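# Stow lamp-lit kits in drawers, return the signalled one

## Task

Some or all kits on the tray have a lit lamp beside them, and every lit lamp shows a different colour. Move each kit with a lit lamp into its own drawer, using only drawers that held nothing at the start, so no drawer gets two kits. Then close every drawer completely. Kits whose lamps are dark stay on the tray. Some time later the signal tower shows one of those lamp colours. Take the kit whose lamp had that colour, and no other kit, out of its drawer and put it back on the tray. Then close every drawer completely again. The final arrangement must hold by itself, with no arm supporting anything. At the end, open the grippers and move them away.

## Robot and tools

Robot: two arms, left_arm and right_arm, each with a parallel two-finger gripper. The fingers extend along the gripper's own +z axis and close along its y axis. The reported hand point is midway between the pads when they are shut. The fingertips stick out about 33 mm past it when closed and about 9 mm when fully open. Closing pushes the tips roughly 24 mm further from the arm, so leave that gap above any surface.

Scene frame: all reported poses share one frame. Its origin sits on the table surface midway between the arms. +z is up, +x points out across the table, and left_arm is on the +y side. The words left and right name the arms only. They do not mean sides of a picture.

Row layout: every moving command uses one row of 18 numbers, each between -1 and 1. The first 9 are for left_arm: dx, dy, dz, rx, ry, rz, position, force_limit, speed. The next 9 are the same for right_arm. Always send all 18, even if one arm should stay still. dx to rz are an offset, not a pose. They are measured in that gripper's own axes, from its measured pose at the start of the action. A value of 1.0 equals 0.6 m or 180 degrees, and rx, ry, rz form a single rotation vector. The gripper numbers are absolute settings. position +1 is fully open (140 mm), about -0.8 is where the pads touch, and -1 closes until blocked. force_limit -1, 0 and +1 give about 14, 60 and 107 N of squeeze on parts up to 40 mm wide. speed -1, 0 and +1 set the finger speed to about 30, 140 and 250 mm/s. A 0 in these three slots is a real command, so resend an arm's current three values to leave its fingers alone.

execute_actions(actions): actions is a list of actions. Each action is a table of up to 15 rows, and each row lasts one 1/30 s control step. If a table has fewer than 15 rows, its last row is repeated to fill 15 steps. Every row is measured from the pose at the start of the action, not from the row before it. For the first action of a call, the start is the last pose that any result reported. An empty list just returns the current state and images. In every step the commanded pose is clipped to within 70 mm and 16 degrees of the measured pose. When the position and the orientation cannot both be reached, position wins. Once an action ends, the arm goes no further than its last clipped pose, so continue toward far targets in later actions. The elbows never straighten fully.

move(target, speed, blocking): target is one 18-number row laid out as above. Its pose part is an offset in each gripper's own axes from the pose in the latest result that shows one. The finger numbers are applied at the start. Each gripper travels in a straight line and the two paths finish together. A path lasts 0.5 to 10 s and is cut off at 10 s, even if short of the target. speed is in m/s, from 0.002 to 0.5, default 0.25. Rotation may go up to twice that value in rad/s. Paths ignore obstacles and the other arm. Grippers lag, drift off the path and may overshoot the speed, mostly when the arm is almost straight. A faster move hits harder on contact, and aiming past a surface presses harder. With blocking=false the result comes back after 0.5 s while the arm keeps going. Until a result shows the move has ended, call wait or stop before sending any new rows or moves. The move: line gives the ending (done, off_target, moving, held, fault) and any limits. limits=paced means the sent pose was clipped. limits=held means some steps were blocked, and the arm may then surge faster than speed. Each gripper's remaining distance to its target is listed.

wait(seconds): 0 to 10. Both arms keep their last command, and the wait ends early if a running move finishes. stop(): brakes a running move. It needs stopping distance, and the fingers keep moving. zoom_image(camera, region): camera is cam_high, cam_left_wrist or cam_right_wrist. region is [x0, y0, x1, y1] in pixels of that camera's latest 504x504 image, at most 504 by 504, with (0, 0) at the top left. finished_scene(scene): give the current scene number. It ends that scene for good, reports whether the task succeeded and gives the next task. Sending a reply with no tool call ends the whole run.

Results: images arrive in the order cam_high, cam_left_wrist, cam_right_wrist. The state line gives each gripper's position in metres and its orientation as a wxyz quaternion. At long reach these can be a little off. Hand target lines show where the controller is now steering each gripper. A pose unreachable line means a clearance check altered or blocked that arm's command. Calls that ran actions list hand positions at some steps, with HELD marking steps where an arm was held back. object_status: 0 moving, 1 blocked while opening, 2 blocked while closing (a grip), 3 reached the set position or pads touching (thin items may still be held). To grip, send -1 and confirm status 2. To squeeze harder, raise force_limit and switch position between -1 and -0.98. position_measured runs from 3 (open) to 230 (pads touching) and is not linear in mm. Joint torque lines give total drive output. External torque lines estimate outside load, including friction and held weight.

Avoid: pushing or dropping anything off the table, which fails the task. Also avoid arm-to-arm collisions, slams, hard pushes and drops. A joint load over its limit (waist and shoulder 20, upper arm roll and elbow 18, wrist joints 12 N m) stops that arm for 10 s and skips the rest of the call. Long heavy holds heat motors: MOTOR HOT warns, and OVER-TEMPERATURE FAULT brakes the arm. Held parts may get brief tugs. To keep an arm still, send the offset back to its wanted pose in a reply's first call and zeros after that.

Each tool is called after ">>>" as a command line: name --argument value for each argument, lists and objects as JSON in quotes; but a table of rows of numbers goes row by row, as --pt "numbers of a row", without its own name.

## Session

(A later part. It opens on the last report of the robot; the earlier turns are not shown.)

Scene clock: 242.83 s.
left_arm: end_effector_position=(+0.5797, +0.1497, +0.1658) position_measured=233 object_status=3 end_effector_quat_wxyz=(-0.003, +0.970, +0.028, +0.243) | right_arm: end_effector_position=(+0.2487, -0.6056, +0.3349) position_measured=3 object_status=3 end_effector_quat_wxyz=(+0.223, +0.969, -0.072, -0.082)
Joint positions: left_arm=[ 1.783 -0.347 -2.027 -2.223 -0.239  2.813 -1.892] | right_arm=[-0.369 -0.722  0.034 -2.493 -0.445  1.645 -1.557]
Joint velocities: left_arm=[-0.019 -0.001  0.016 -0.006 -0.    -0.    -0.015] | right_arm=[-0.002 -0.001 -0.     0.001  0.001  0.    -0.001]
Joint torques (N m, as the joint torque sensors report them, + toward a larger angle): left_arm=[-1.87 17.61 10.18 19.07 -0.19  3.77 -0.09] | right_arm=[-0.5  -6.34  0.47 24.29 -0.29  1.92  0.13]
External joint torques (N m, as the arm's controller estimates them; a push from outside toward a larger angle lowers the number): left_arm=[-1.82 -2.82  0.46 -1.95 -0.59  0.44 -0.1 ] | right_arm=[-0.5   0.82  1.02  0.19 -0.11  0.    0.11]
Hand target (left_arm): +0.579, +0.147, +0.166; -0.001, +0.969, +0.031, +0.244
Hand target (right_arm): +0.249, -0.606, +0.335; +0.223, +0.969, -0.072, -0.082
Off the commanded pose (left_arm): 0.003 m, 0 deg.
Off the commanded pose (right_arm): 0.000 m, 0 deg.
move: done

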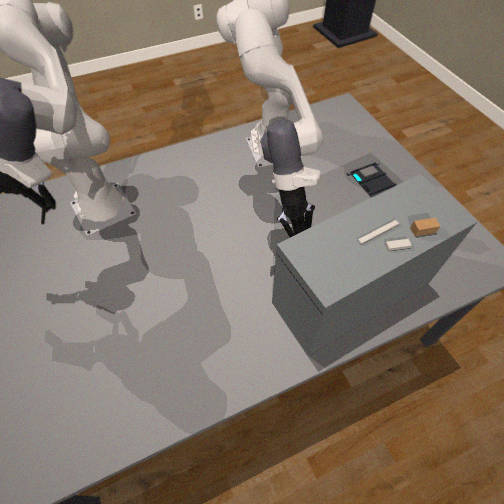

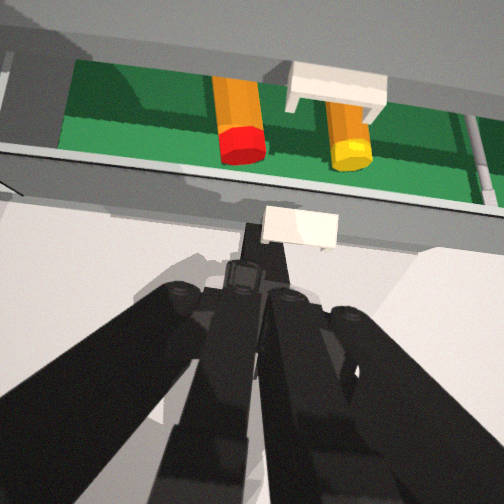

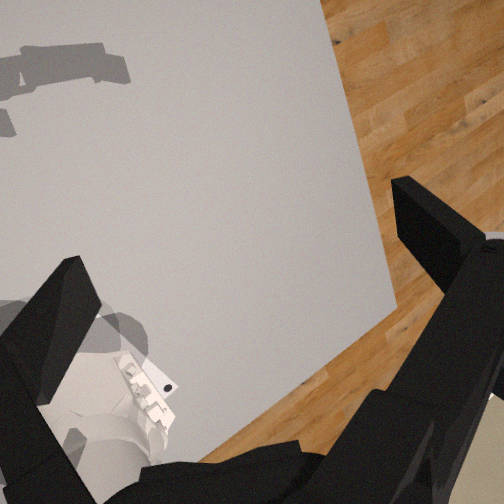

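>>> move --target '[0.055,-0.012,0.055,0,0,0,-1,0,0,0,0,0,0,0,0,1,0,0]' --speed 0.05

Scene clock: 246.43 s.
left_arm: end_effector_position=(+0.6204, +0.1544, +0.1524) position_measured=233 object_status=3 end_effector_quat_wxyz=(+0.001, +0.970, +0.030, +0.241) | right_arm: end_effector_position=(+0.2487, -0.6056, +0.3349) position_measured=3 object_status=3 end_effector_quat_wxyz=(+0.223, +0.969, -0.072, -0.082)
Joint positions: left_arm=[ 2.064 -0.417 -2.265 -2.094 -0.302  2.802 -1.821] | right_arm=[-0.369 -0.722  0.034 -2.493 -0.445  1.645 -1.557]
Joint velocities: left_arm=[ 0.019 -0.001 -0.015  0.005 -0.    -0.005  0.016] | right_arm=[ 0.001  0.     0.002 -0.001  0.001 -0.     0.   ]
Joint torques (N m, as the joint torque sensors report them, + toward a larger angle): left_arm=[ 4.64 24.9  11.83 21.85  0.72  3.95  0.34] | right_arm=[-0.53 -6.49  0.47 24.35 -0.3   1.9   0.1 ]
External joint torques (N m, as the arm's controller estimates them; a push from outside toward a larger angle lowers the number): left_arm=[ 4.64 -4.51  1.34  0.86  0.23  0.59  0.33] | right_arm=[-0.56  0.68  0.98  0.26 -0.12 -0.03  0.08]
Hand target (left_arm): +0.624, +0.159, +0.154; -0.002, +0.969, +0.029, +0.244
Hand target (right_arm): +0.249, -0.606, +0.335; +0.223, +0.969, -0.072, -0.082
Off the commanded pose (left_arm): 0.006 m, 0 deg.
Off the commanded pose (right_arm): 0.000 m, 0 deg.
move: off_target (left_arm)

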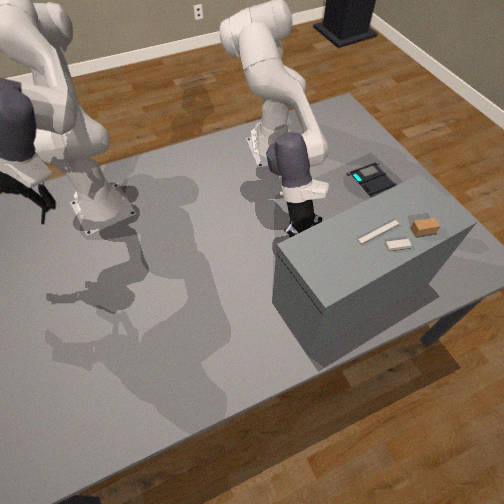

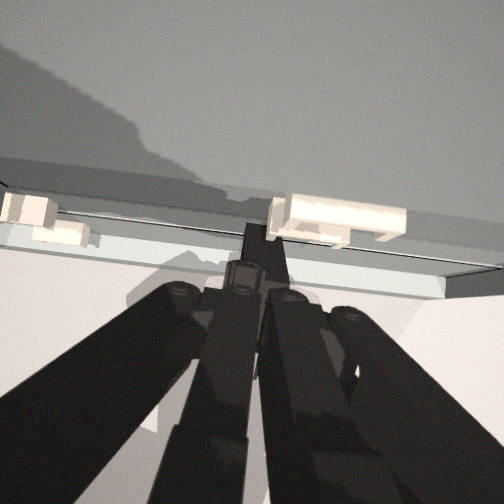

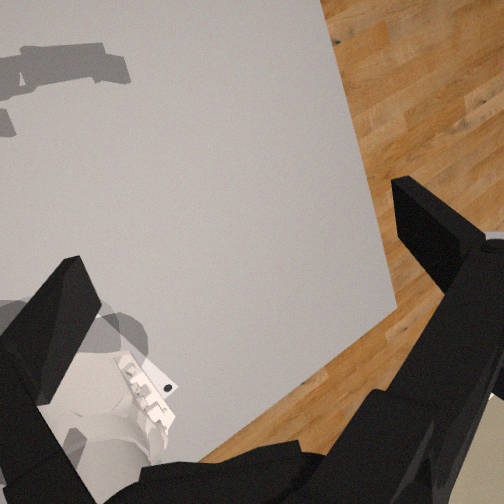

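>>> move --target '[-0.1,0,-0.055,0,0,0,-0.2,0,0,0,0,0,0,0,0,1,0,0]' --speed 0.1

>>> move --target '[-0.03,-0.19,0.04,0,0.03,-0.02,-0.2,0,0,0,0,0,0,0,0,1,0,0]' --speed 0.15

Scene clock: 249.97 s.
left_arm: end_effector_position=(+0.5518, +0.1494, +0.1519) position_measured=154 object_status=3 end_effector_quat_wxyz=(-0.001, +0.971, +0.023, +0.239) | right_arm: end_effector_position=(+0.2487, -0.6056, +0.3349) position_measured=3 object_status=3 end_effector_quat_wxyz=(+0.223, +0.969, -0.072, -0.082)
Joint positions: left_arm=[ 1.681 -0.307 -1.956 -2.317 -0.191  2.862 -1.934] | right_arm=[-0.369 -0.722  0.034 -2.493 -0.445  1.645 -1.557]
Joint velocities: left_arm=[-0.009 -0.005  0.011 -0.    -0.009  0.004 -0.023] | right_arm=[ 0.001  0.001 -0.     0.001  0.     0.001 -0.001]
Joint torques (N m, as the joint torque sensors report them, + toward a larger angle): left_arm=[-1.8  13.78 10.04 18.6  -0.91  3.72  0.  ] | right_arm=[-0.49 -6.44  0.69 24.41 -0.28  1.92  0.11]
External joint torques (N m, as the arm's controller estimates them; a push from outside toward a larger angle lowers the number): left_arm=[-1.91 -3.06  1.23 -1.88 -1.22  0.43 -0.01] | right_arm=[-0.49  0.61  1.25  0.37 -0.1  -0.01  0.09]
Hand target (left_arm): +0.552, +0.150, +0.151; +0.000, +0.970, +0.030, +0.240
Hand target (right_arm): +0.249, -0.606, +0.335; +0.223, +0.969, -0.072, -0.082
Off the commanded pose (left_arm): 0.002 m, 1 deg.
Off the commanded pose (right_arm): 0.000 m, 0 deg.
move: done

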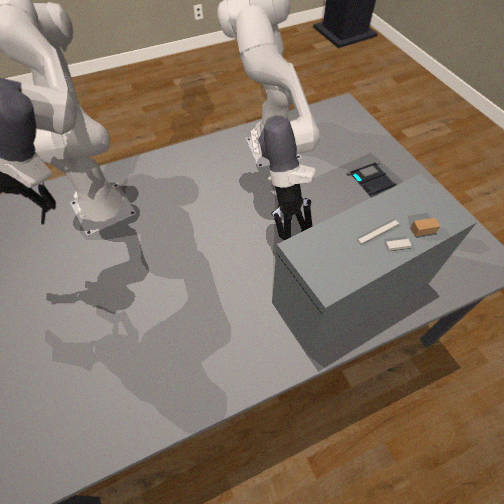

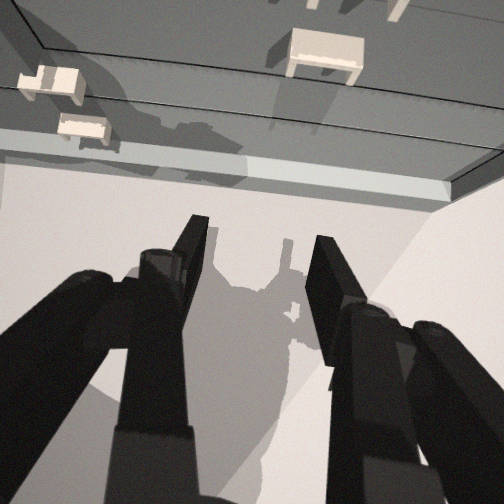

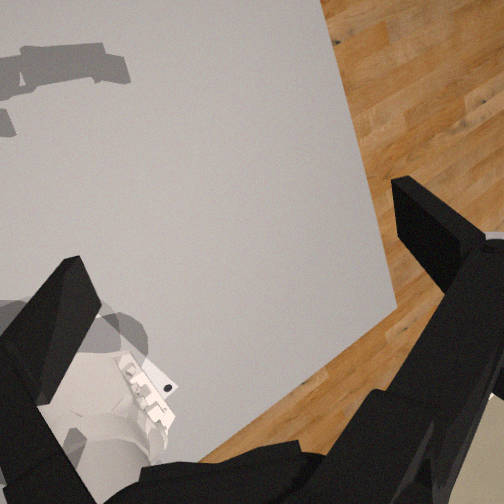

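Scene clock: 251.43 s.
left_arm: end_effector_position=(+0.5434, +0.2619, +0.1223) position_measured=154 object_status=3 end_effector_quat_wxyz=(+0.008, +0.957, +0.058, +0.284) | right_arm: end_effector_position=(+0.2487, -0.6056, +0.3349) position_measured=3 object_status=3 end_effector_quat_wxyz=(+0.223, +0.969, -0.072, -0.082)
Joint positions: left_arm=[ 1.897 -0.198 -2.019 -2.558 -0.149  3.194 -1.854] | right_arm=[-0.369 -0.722  0.034 -2.493 -0.445  1.645 -1.557]
Joint velocities: left_arm=[ 0.01   0.004 -0.007 -0.     0.005  0.015  0.01 ] | right_arm=[ 0.     0.     0.     0.001  0.    -0.    -0.001]
Joint torques (N m, as the joint torque sensors report them, + toward a larger angle): left_arm=[ 2.71 13.66  2.54 16.56  1.04  3.82  0.4 ] | right_arm=[-0.39 -6.64  0.45 24.46 -0.29  1.93  0.12]
External joint torques (N m, as the arm's controller estimates them; a push from outside toward a larger angle lowers the number): left_arm=[ 2.65 -0.64 -2.54 -1.68  0.9   0.41  0.38] | right_arm=[-0.43  0.5   0.97  0.35 -0.1   0.    0.1 ]
Hand target (left_arm): +0.543, +0.262, +0.122; +0.007, +0.957, +0.053, +0.286
Hand target (right_arm): +0.249, -0.606, +0.335; +0.223, +0.969, -0.072, -0.082
Off the commanded pose (left_arm): 0.002 m, 1 deg.
Off the commanded pose (right_arm): 0.000 m, 0 deg.
move: done

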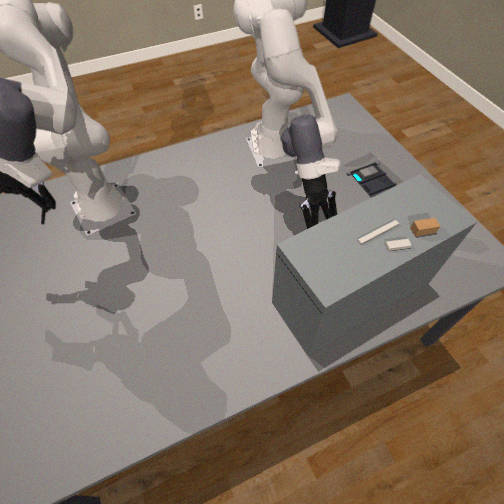

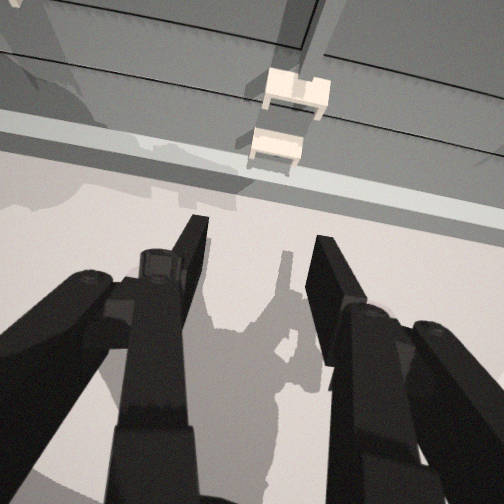

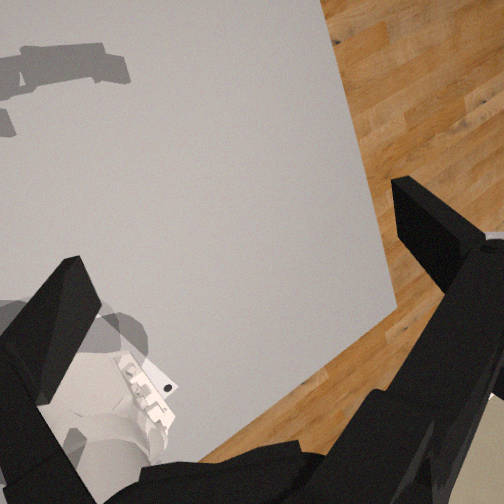

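>>> move --target '[0.028,0.005,0.062,0,0,0.008,-0.2,0,0,0,0,0,0,0,0,1,0,0]' --speed 0.07

Scene clock: 255.20 s.
left_arm: end_effector_position=(+0.5767, +0.2635, +0.1003) position_measured=154 object_status=3 end_effector_quat_wxyz=(+0.004, +0.958, +0.052, +0.283) | right_arm: end_effector_position=(+0.2487, -0.6056, +0.3349) position_measured=3 object_status=3 end_effector_quat_wxyz=(+0.223, +0.969, -0.072, -0.082)
Joint positions: left_arm=[ 2.361 -0.276 -2.459 -2.449 -0.142  3.212 -1.835] | right_arm=[-0.369 -0.722  0.034 -2.493 -0.445  1.645 -1.557]
Joint velocities: left_arm=[ 0.036  0.    -0.037 -0.     0.011  0.01   0.015] | right_arm=[ 0.    -0.     0.001 -0.     0.001  0.001 -0.   ]
Joint torques (N m, as the joint torque sensors report them, + toward a larger angle): left_arm=[ 1.85 25.16  3.29 18.77  1.23  3.83  0.3 ] | right_arm=[-0.38 -6.43  0.6  24.47 -0.28  1.91  0.12]
External joint torques (N m, as the arm's controller estimates them; a push from outside toward a larger angle lowers the number): left_arm=[ 1.93 -1.54 -1.95  0.86  1.09  0.42  0.28] | right_arm=[-0.37  0.65  1.17  0.44 -0.09 -0.01  0.1 ]
Hand target (left_arm): +0.579, +0.262, +0.103; +0.004, +0.957, +0.046, +0.286
Hand target (right_arm): +0.249, -0.606, +0.335; +0.223, +0.969, -0.072, -0.082
Off the commanded pose (left_arm): 0.002 m, 1 deg.
Off the commanded pose (right_arm): 0.000 m, 0 deg.
move: done

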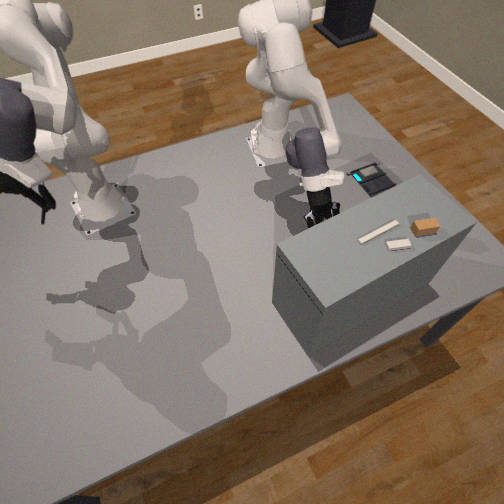

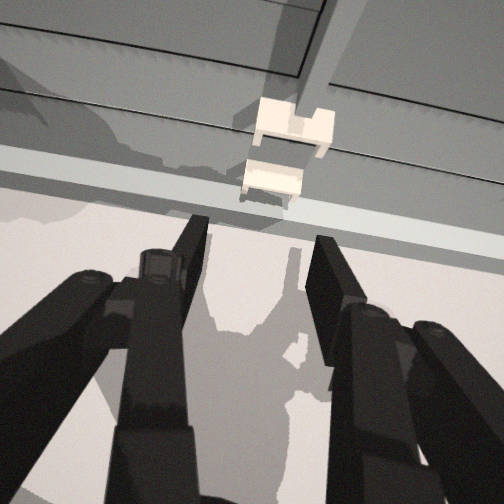

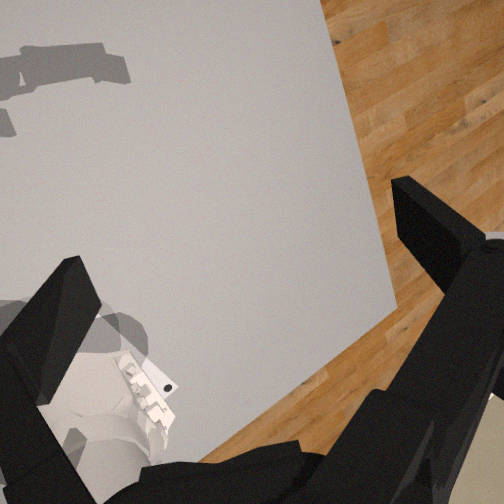

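>>> move --target '[0.03,0.016,0.04,0,0,0,-0.2,0,0,0,0,0,0,0,0,1,0,0]' --speed 0.04

Scene clock: 257.77 s.
left_arm: end_effector_position=(+0.6056, +0.2560, +0.0917) position_measured=154 object_status=3 end_effector_quat_wxyz=(+0.003, +0.957, +0.048, +0.285) | right_arm: end_effector_position=(+0.2487, -0.6056, +0.3349) position_measured=3 object_status=3 end_effector_quat_wxyz=(+0.223, +0.969, -0.072, -0.082)
Joint positions: left_arm=[ 2.504 -0.348 -2.598 -2.348 -0.143  3.199 -1.831] | right_arm=[-0.369 -0.722  0.034 -2.493 -0.445  1.645 -1.557]
Joint velocities: left_arm=[ 0.013 -0.001 -0.01   0.004  0.    -0.004 -0.001] | right_arm=[ 0.001 -0.    -0.001 -0.    -0.002 -0.     0.   ]
Joint torques (N m, as the joint torque sensors report them, + toward a larger angle): left_arm=[ 2.33 28.48  4.79 18.71 -0.9   2.99 -0.13] | right_arm=[-0.49 -6.33  0.71 24.27 -0.29  1.93  0.16]
External joint torques (N m, as the arm's controller estimates them; a push from outside toward a larger angle lowers the number): left_arm=[ 2.4  -3.14 -0.89  0.63 -1.04 -0.4  -0.15] | right_arm=[-0.52  0.8   1.22  0.19 -0.11  0.    0.14]
Hand target (left_arm): +0.606, +0.257, +0.091; +0.004, +0.958, +0.052, +0.284
Hand target (right_arm): +0.249, -0.606, +0.335; +0.223, +0.969, -0.072, -0.082
Off the commanded pose (left_arm): 0.002 m, 1 deg.
Off the commanded pose (right_arm): 0.000 m, 0 deg.
move: done

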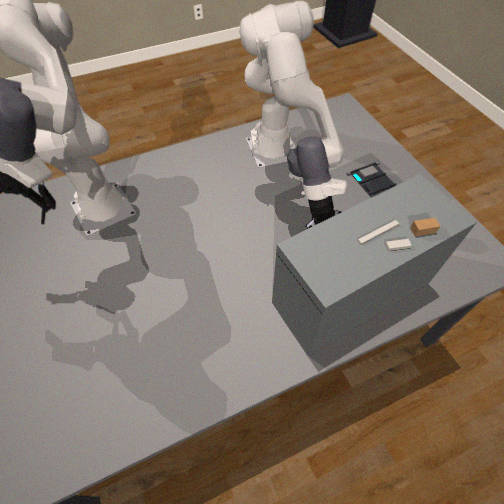

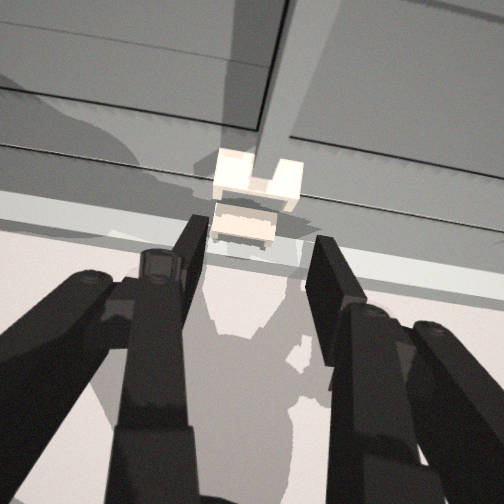

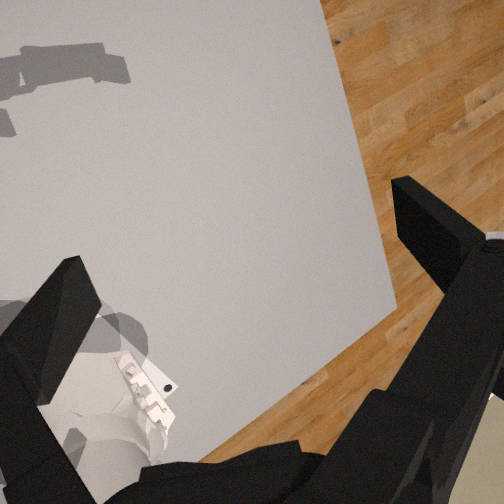

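>>> move --target '[0.035,0.002,-0.004,0,0,0,-0.2,0,0,0,0,0,0,0,0,1,0,0]' --speed 0.03

Scene clock: 261.67 s.
left_arm: end_effector_position=(+0.6129, +0.2550, +0.0971) position_measured=154 object_status=3 end_effector_quat_wxyz=(+0.003, +0.960, +0.050, +0.275) | right_arm: end_effector_position=(+0.2487, -0.6056, +0.3349) position_measured=3 object_status=3 end_effector_quat_wxyz=(+0.223, +0.969, -0.072, -0.082)
Joint positions: left_arm=[ 2.511 -0.348 -2.598 -2.307 -0.143  3.14  -1.829] | right_arm=[-0.369 -0.722  0.034 -2.493 -0.445  1.645 -1.557]
Joint velocities: left_arm=[ 0.002 -0.    -0.     0.009 -0.001 -0.02   0.005] | right_arm=[-0.002  0.001 -0.002 -0.     0.    -0.001 -0.001]
Joint torques (N m, as the joint torque sensors report them, + toward a larger angle): left_arm=[ 4.53 29.95  7.87 24.48  1.11  5.23  0.35] | right_arm=[-0.49 -6.43  0.5  24.33 -0.3   1.92  0.11]
External joint torques (N m, as the arm's controller estimates them; a push from outside toward a larger angle lowers the number): left_arm=[ 4.65 -2.29  2.19  5.84  0.91  1.86  0.34] | right_arm=[-0.41  0.69  1.15  0.28 -0.1   0.01  0.09]
Hand target (left_arm): +0.622, +0.257, +0.106; +0.002, +0.957, +0.048, +0.285
Hand target (right_arm): +0.249, -0.606, +0.335; +0.223, +0.969, -0.072, -0.082
Off the commanded pose (left_arm): 0.012 m, 1 deg.
Off the commanded pose (right_arm): 0.000 m, 0 deg.
move: off_target (left_arm)

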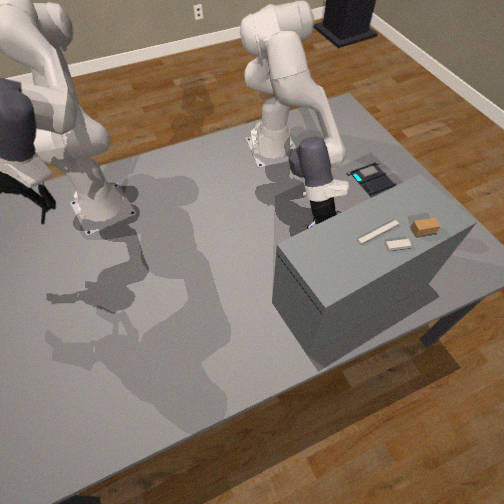

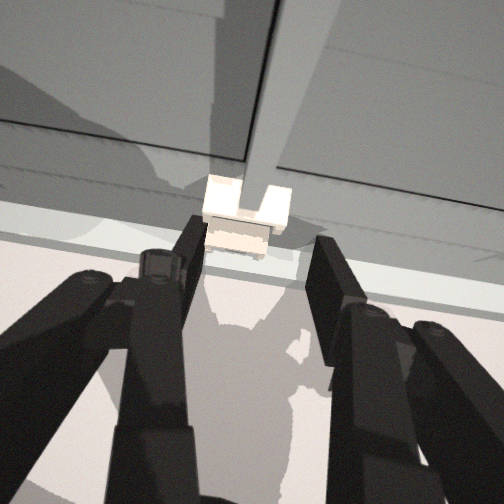

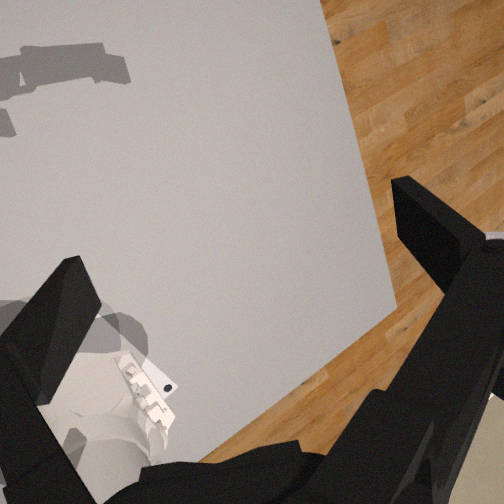

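>>> move --target '[0,-0.013,-0.026,0,0,0.006,-0.2,0,0,0,0,0,0,0,0,1,0,0]' --speed 0.03

>>> move --target '[0.014,0,0.009,0,0,0,-0.2,0,0,0,0,0,0,0,0,1,0,0]' --speed 0.03

Scene clock: 264.67 s.
left_arm: end_effector_position=(+0.6059, +0.2631, +0.1112) position_measured=154 object_status=3 end_effector_quat_wxyz=(+0.001, +0.960, +0.046, +0.277) | right_arm: end_effector_position=(+0.2487, -0.6056, +0.3349) position_measured=3 object_status=3 end_effector_quat_wxyz=(+0.223, +0.969, -0.072, -0.082)
Joint positions: left_arm=[ 2.464 -0.3   -2.537 -2.342 -0.118  3.13  -1.824] | right_arm=[-0.369 -0.722  0.034 -2.493 -0.445  1.645 -1.557]
Joint velocities: left_arm=[-0.016 -0.001  0.01  -0.004  0.008 -0.006  0.002] | right_arm=[-0.001 -0.     0.001 -0.001  0.    -0.001  0.   ]
Joint torques (N m, as the joint torque sensors report them, + toward a larger angle): left_arm=[-1.5  28.08  6.19 15.64  1.25  2.88  0.34] | right_arm=[-0.66 -6.37  0.74 24.26 -0.31  1.89  0.12]
External joint torques (N m, as the arm's controller estimates them; a push from outside toward a larger angle lowers the number): left_arm=[-1.31 -1.97  0.98 -3.51  1.02 -0.52  0.32] | right_arm=[-0.65  0.74  1.28  0.23 -0.12 -0.02  0.1 ]
Hand target (left_arm): +0.604, +0.263, +0.110; -0.000, +0.961, +0.041, +0.275
Hand target (right_arm): +0.249, -0.606, +0.335; +0.223, +0.969, -0.072, -0.082
Off the commanded pose (left_arm): 0.002 m, 1 deg.
Off the commanded pose (right_arm): 0.000 m, 0 deg.
move: done

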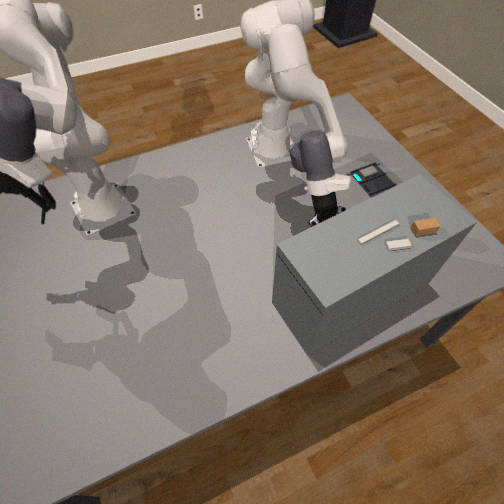

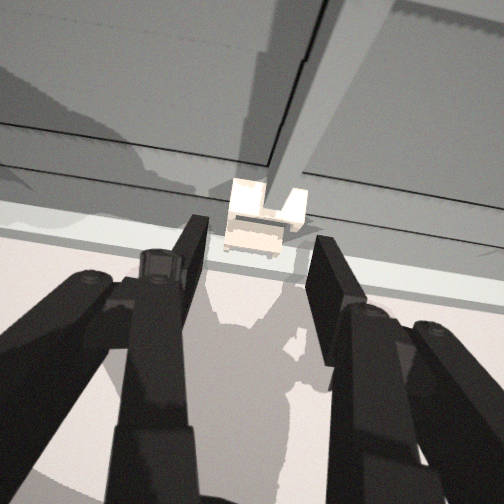

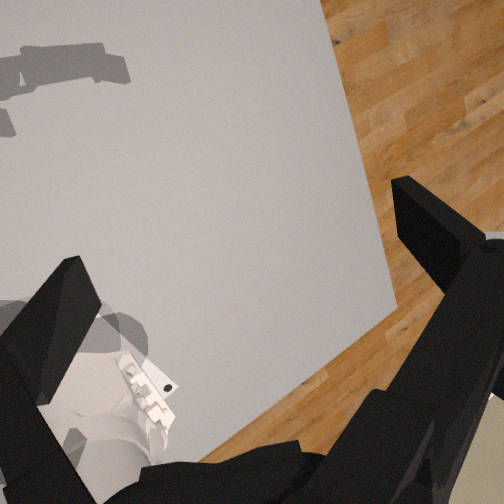

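Scene clock: 265.37 s.
left_arm: end_effector_position=(+0.6119, +0.2626, +0.1097) position_measured=154 object_status=3 end_effector_quat_wxyz=(+0.003, +0.960, +0.048, +0.274) | right_arm: end_effector_position=(+0.2487, -0.6056, +0.3349) position_measured=3 object_status=3 end_effector_quat_wxyz=(+0.223, +0.969, -0.072, -0.082)
Joint positions: left_arm=[ 2.507 -0.312 -2.576 -2.316 -0.118  3.116 -1.824] | right_arm=[-0.369 -0.722  0.034 -2.493 -0.445  1.645 -1.557]
Joint velocities: left_arm=[ 0.011 -0.    -0.011  0.006  0.    -0.01  -0.   ] | right_arm=[-0.    -0.001  0.001  0.     0.    -0.     0.   ]
Joint torques (N m, as the joint torque sensors report them, + toward a larger angle): left_arm=[ 3.72 25.71  4.81 22.57  0.45  4.02  0.41] | right_arm=[-0.34 -6.44  0.47 24.29 -0.28  1.95  0.13]
External joint torques (N m, as the arm's controller estimates them; a push from outside toward a larger angle lowers the number): left_arm=[ 3.79 -5.78 -0.53  3.27  0.21  0.61  0.39] | right_arm=[-0.34  0.61  1.    0.25 -0.1   0.03  0.11]
Hand target (left_arm): +0.616, +0.264, +0.111; +0.001, +0.960, +0.046, +0.278
Hand target (right_arm): +0.249, -0.606, +0.335; +0.223, +0.969, -0.072, -0.082
Off the commanded pose (left_arm): 0.004 m, 0 deg.
Off the commanded pose (right_arm): 0.000 m, 0 deg.
move: off_target (left_arm)

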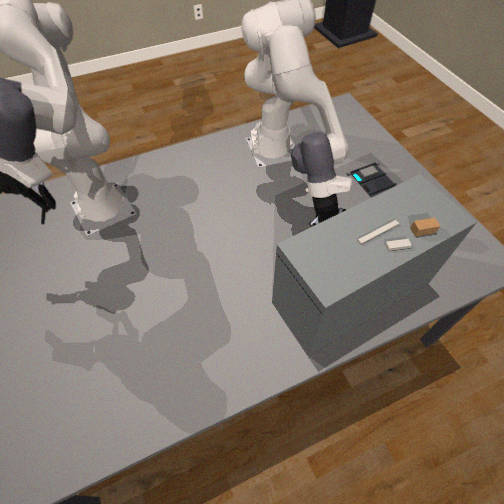

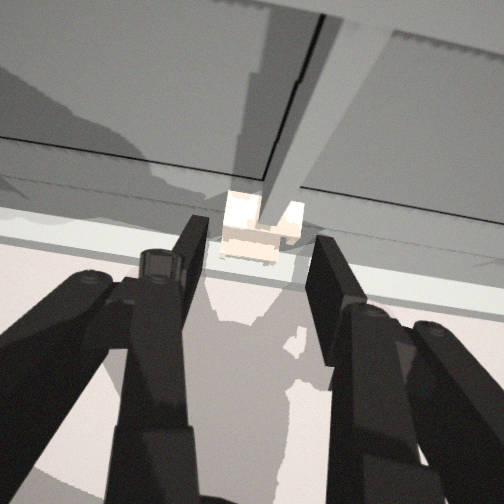

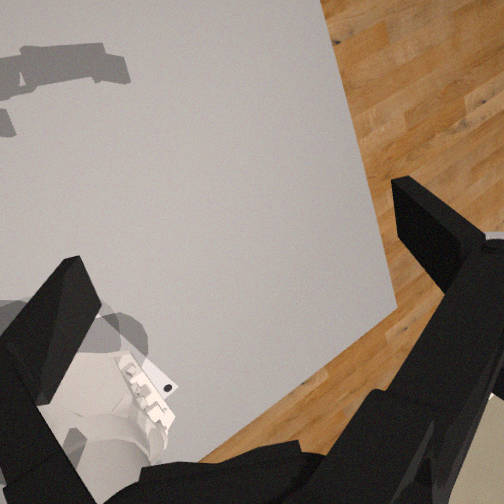

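>>> move --target '[0.012,0,-0.016,0,0,0,-0.2,0,0,0,0,0,0,0,0,1,0,0]' --speed 0.03

>>> move --target '[0,0,0,0,0,0,-1,0,0,0,0,0,0,0,0,1,0,0]'

Scene clock: 267.73 s.
left_arm: end_effector_position=(+0.6110, +0.2639, +0.1183) position_measured=154 object_status=3 end_effector_quat_wxyz=(+0.002, +0.961, +0.049, +0.272) | right_arm: end_effector_position=(+0.2487, -0.6056, +0.3349) position_measured=3 object_status=3 end_effector_quat_wxyz=(+0.223, +0.969, -0.072, -0.082)
Joint positions: left_arm=[ 2.468 -0.293 -2.533 -2.316 -0.114  3.088 -1.824] | right_arm=[-0.369 -0.722  0.034 -2.493 -0.445  1.645 -1.557]
Joint velocities: left_arm=[-0.012  0.001  0.011 -0.001 -0.001 -0.005 -0.   ] | right_arm=[-0.     0.    -0.001 -0.     0.001 -0.001 -0.   ]
Joint torques (N m, as the joint torque sensors report them, + toward a larger angle): left_arm=[-0.9  29.32  6.45 20.85  0.78  3.52  0.04] | right_arm=[-0.63 -6.57  0.5  24.36 -0.29  1.9   0.09]
External joint torques (N m, as the arm's controller estimates them; a push from outside toward a larger angle lowers the number): left_arm=[-0.97 -1.03  1.03  1.27  0.54  0.14  0.03] | right_arm=[-0.65  0.51  1.03  0.3  -0.1  -0.02  0.07]
Hand target (left_arm): +0.613, +0.263, +0.122; +0.002, +0.960, +0.048, +0.274
Hand target (right_arm): +0.249, -0.606, +0.335; +0.223, +0.969, -0.072, -0.082
Off the commanded pose (left_arm): 0.004 m, 0 deg.
Off the commanded pose (right_arm): 0.000 m, 0 deg.
move: off_target (left_arm)

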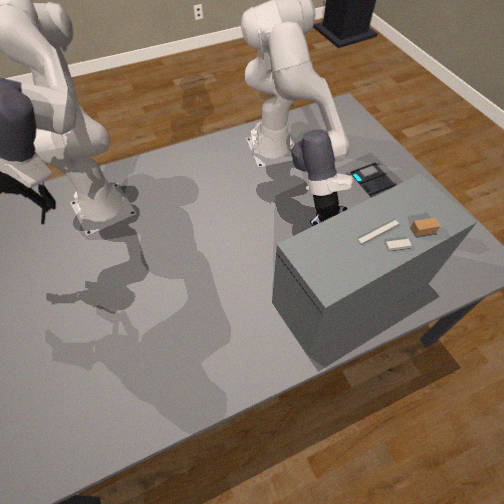

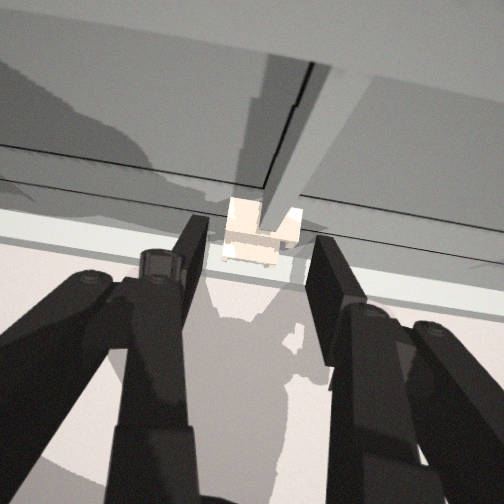

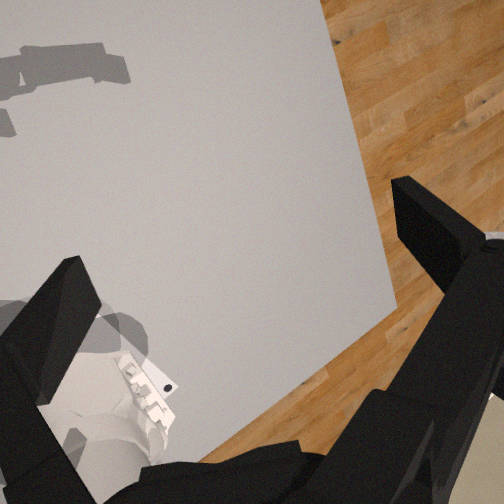

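Scene clock: 268.30 s.
left_arm: end_effector_position=(+0.6101, +0.2642, +0.1174) position_measured=233 object_status=3 end_effector_quat_wxyz=(+0.001, +0.962, +0.049, +0.270) | right_arm: end_effector_position=(+0.2487, -0.6056, +0.3349) position_measured=3 object_status=3 end_effector_quat_wxyz=(+0.223, +0.969, -0.072, -0.082)
Joint positions: left_arm=[ 2.468 -0.293 -2.533 -2.316 -0.114  3.085 -1.824] | right_arm=[-0.369 -0.722  0.034 -2.493 -0.445  1.645 -1.557]
Joint velocities: left_arm=[ 0.001 -0.     0.001 -0.001 -0.     0.    -0.001] | right_arm=[-0.     0.     0.001  0.    -0.001  0.002 -0.001]
Joint torques (N m, as the joint torque sensors report them, + toward a larger angle): left_arm=[ 0.11 28.49  4.95 19.45  0.15  3.76  0.15] | right_arm=[-0.59 -6.43  0.23 24.41 -0.29  1.93  0.11]
External joint torques (N m, as the arm's controller estimates them; a push from outside toward a larger angle lowers the number): left_arm=[-0.06 -1.8  -0.57 -0.08 -0.08  0.37  0.13] | right_arm=[-0.63  0.79  0.73  0.26 -0.11 -0.01  0.09]
Hand target (left_arm): +0.611, +0.264, +0.118; +0.002, +0.961, +0.049, +0.272
Hand target (right_arm): +0.249, -0.606, +0.335; +0.223, +0.969, -0.072, -0.082
Off the commanded pose (left_arm): 0.001 m, 0 deg.
Off the commanded pose (right_arm): 0.000 m, 0 deg.
move: done

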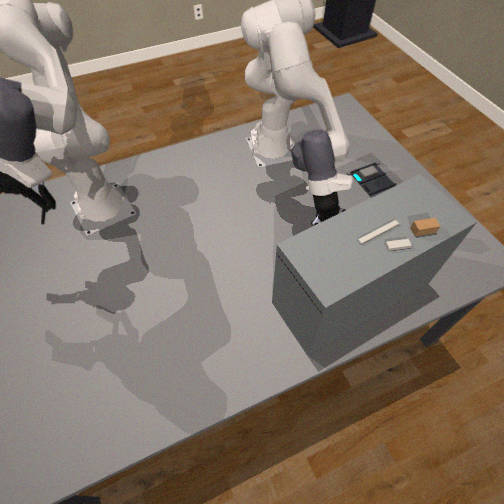

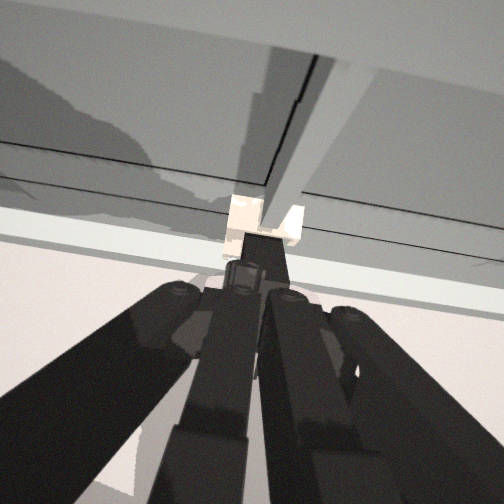

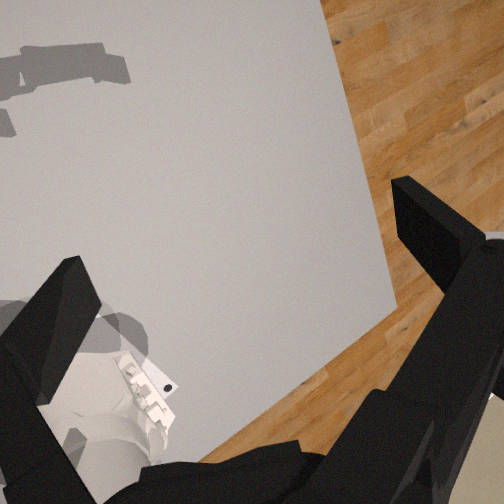

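>>> move --target '[-0.055,0.005,0.01,0,0.055,0,-0.2,0,0,0,0,0,0,0,0,1,0,0]' --speed 0.06

>>> move --target '[0.024,0,0.028,0,0,0,-0.2,0,0,0,0,0,0,0,0,1,0,0]' --speed 0.03

Scene clock: 272.57 s.
left_arm: end_effector_position=(+0.5862, +0.2562, +0.0936) position_measured=154 object_status=3 end_effector_quat_wxyz=(-0.000, +0.936, +0.046, +0.350) | right_arm: end_effector_position=(+0.2487, -0.6056, +0.3349) position_measured=3 object_status=3 end_effector_quat_wxyz=(+0.223, +0.969, -0.072, -0.082)
Joint positions: left_arm=[ 2.35  -0.376 -2.489 -2.49  -0.177  3.462 -1.867] | right_arm=[-0.369 -0.722  0.034 -2.493 -0.445  1.645 -1.557]
Joint velocities: left_arm=[-0.     0.    -0.001 -0.    -0.002  0.01  -0.004] | right_arm=[-0.001  0.001 -0.     0.001 -0.002  0.    -0.001]
Joint torques (N m, as the joint torque sensors report them, + toward a larger angle): left_arm=[-1.25 24.08  5.53 14.12 -1.33  3.93 -0.19] | right_arm=[-0.46 -6.48  0.33 24.3  -0.29  1.9   0.12]
External joint torques (N m, as the arm's controller estimates them; a push from outside toward a larger angle lowers the number): left_arm=[-1.15 -3.99 -1.18 -1.5  -1.15  0.48 -0.21] | right_arm=[-0.41  0.64  0.93  0.22 -0.09 -0.02  0.1 ]
Hand target (left_arm): +0.585, +0.255, +0.093; +0.001, +0.935, +0.049, +0.350
Hand target (right_arm): +0.249, -0.606, +0.335; +0.223, +0.969, -0.072, -0.082
Off the commanded pose (left_arm): 0.003 m, 1 deg.
Off the commanded pose (right_arm): 0.000 m, 0 deg.
move: done

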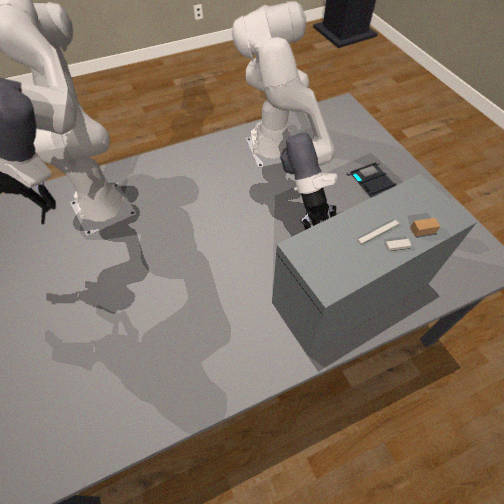

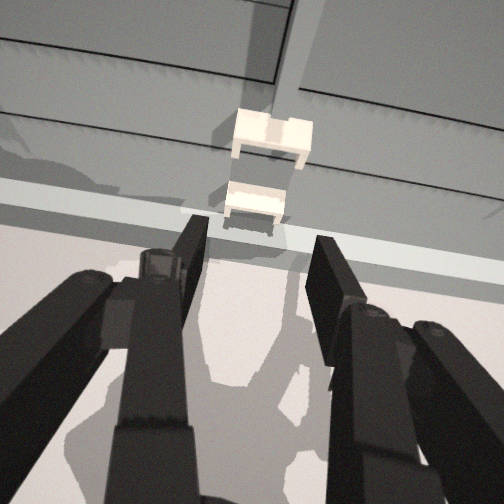

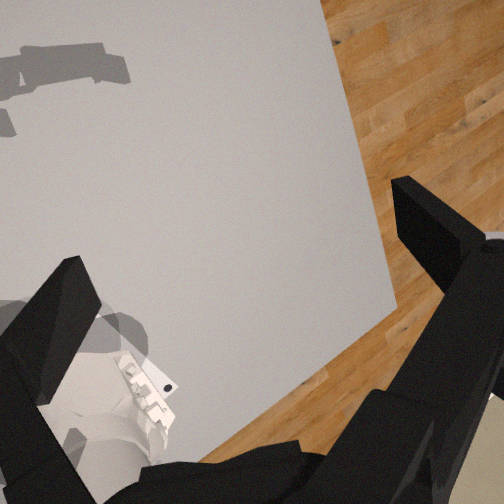

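Scene clock: 273.57 s.
left_arm: end_effector_position=(+0.6080, +0.2589, +0.0923) position_measured=154 object_status=3 end_effector_quat_wxyz=(-0.001, +0.935, +0.047, +0.352) | right_arm: end_effector_position=(+0.2487, -0.6056, +0.3349) position_measured=3 object_status=3 end_effector_quat_wxyz=(+0.223, +0.969, -0.072, -0.082)
Joint positions: left_arm=[ 2.439 -0.41  -2.553 -2.424 -0.157  3.446 -1.87 ] | right_arm=[-0.369 -0.722  0.034 -2.493 -0.445  1.645 -1.557]
Joint velocities: left_arm=[ 0.012 -0.001 -0.015  0.003  0.    -0.007 -0.   ] | right_arm=[-0.001  0.002  0.001  0.     0.     0.     0.001]
Joint torques (N m, as the joint torque sensors report them, + toward a larger angle): left_arm=[ 2.71 26.92  6.11 16.96  0.47  2.99 -0.02] | right_arm=[-0.67 -6.51  0.54 24.42 -0.28  1.9   0.16]
External joint torques (N m, as the arm's controller estimates them; a push from outside toward a larger angle lowers the number): left_arm=[ 2.77 -3.74 -0.82  0.99  0.65 -0.44 -0.04] | right_arm=[-0.73  0.52  0.99  0.35 -0.1  -0.03  0.14]
Hand target (left_arm): +0.608, +0.259, +0.091; -0.001, +0.935, +0.046, +0.350
Hand target (right_arm): +0.249, -0.606, +0.335; +0.223, +0.969, -0.072, -0.082
Off the commanded pose (left_arm): 0.002 m, 0 deg.
Off the commanded pose (right_arm): 0.000 m, 0 deg.
move: done

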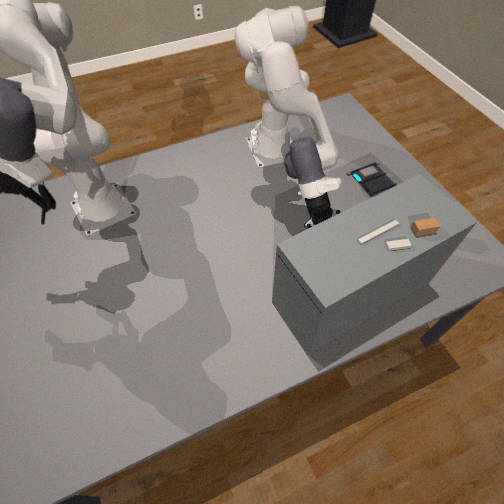

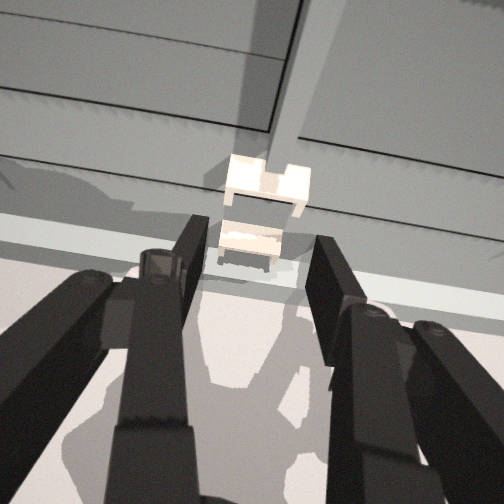

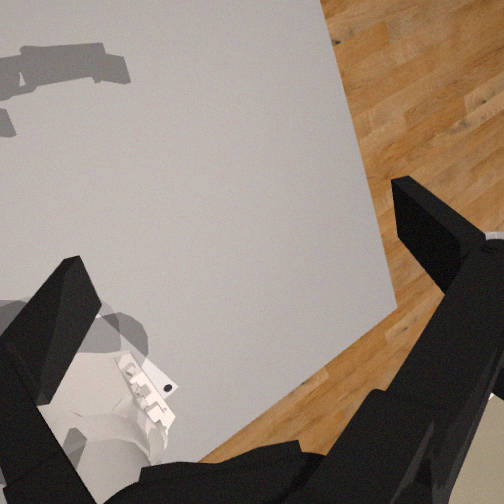

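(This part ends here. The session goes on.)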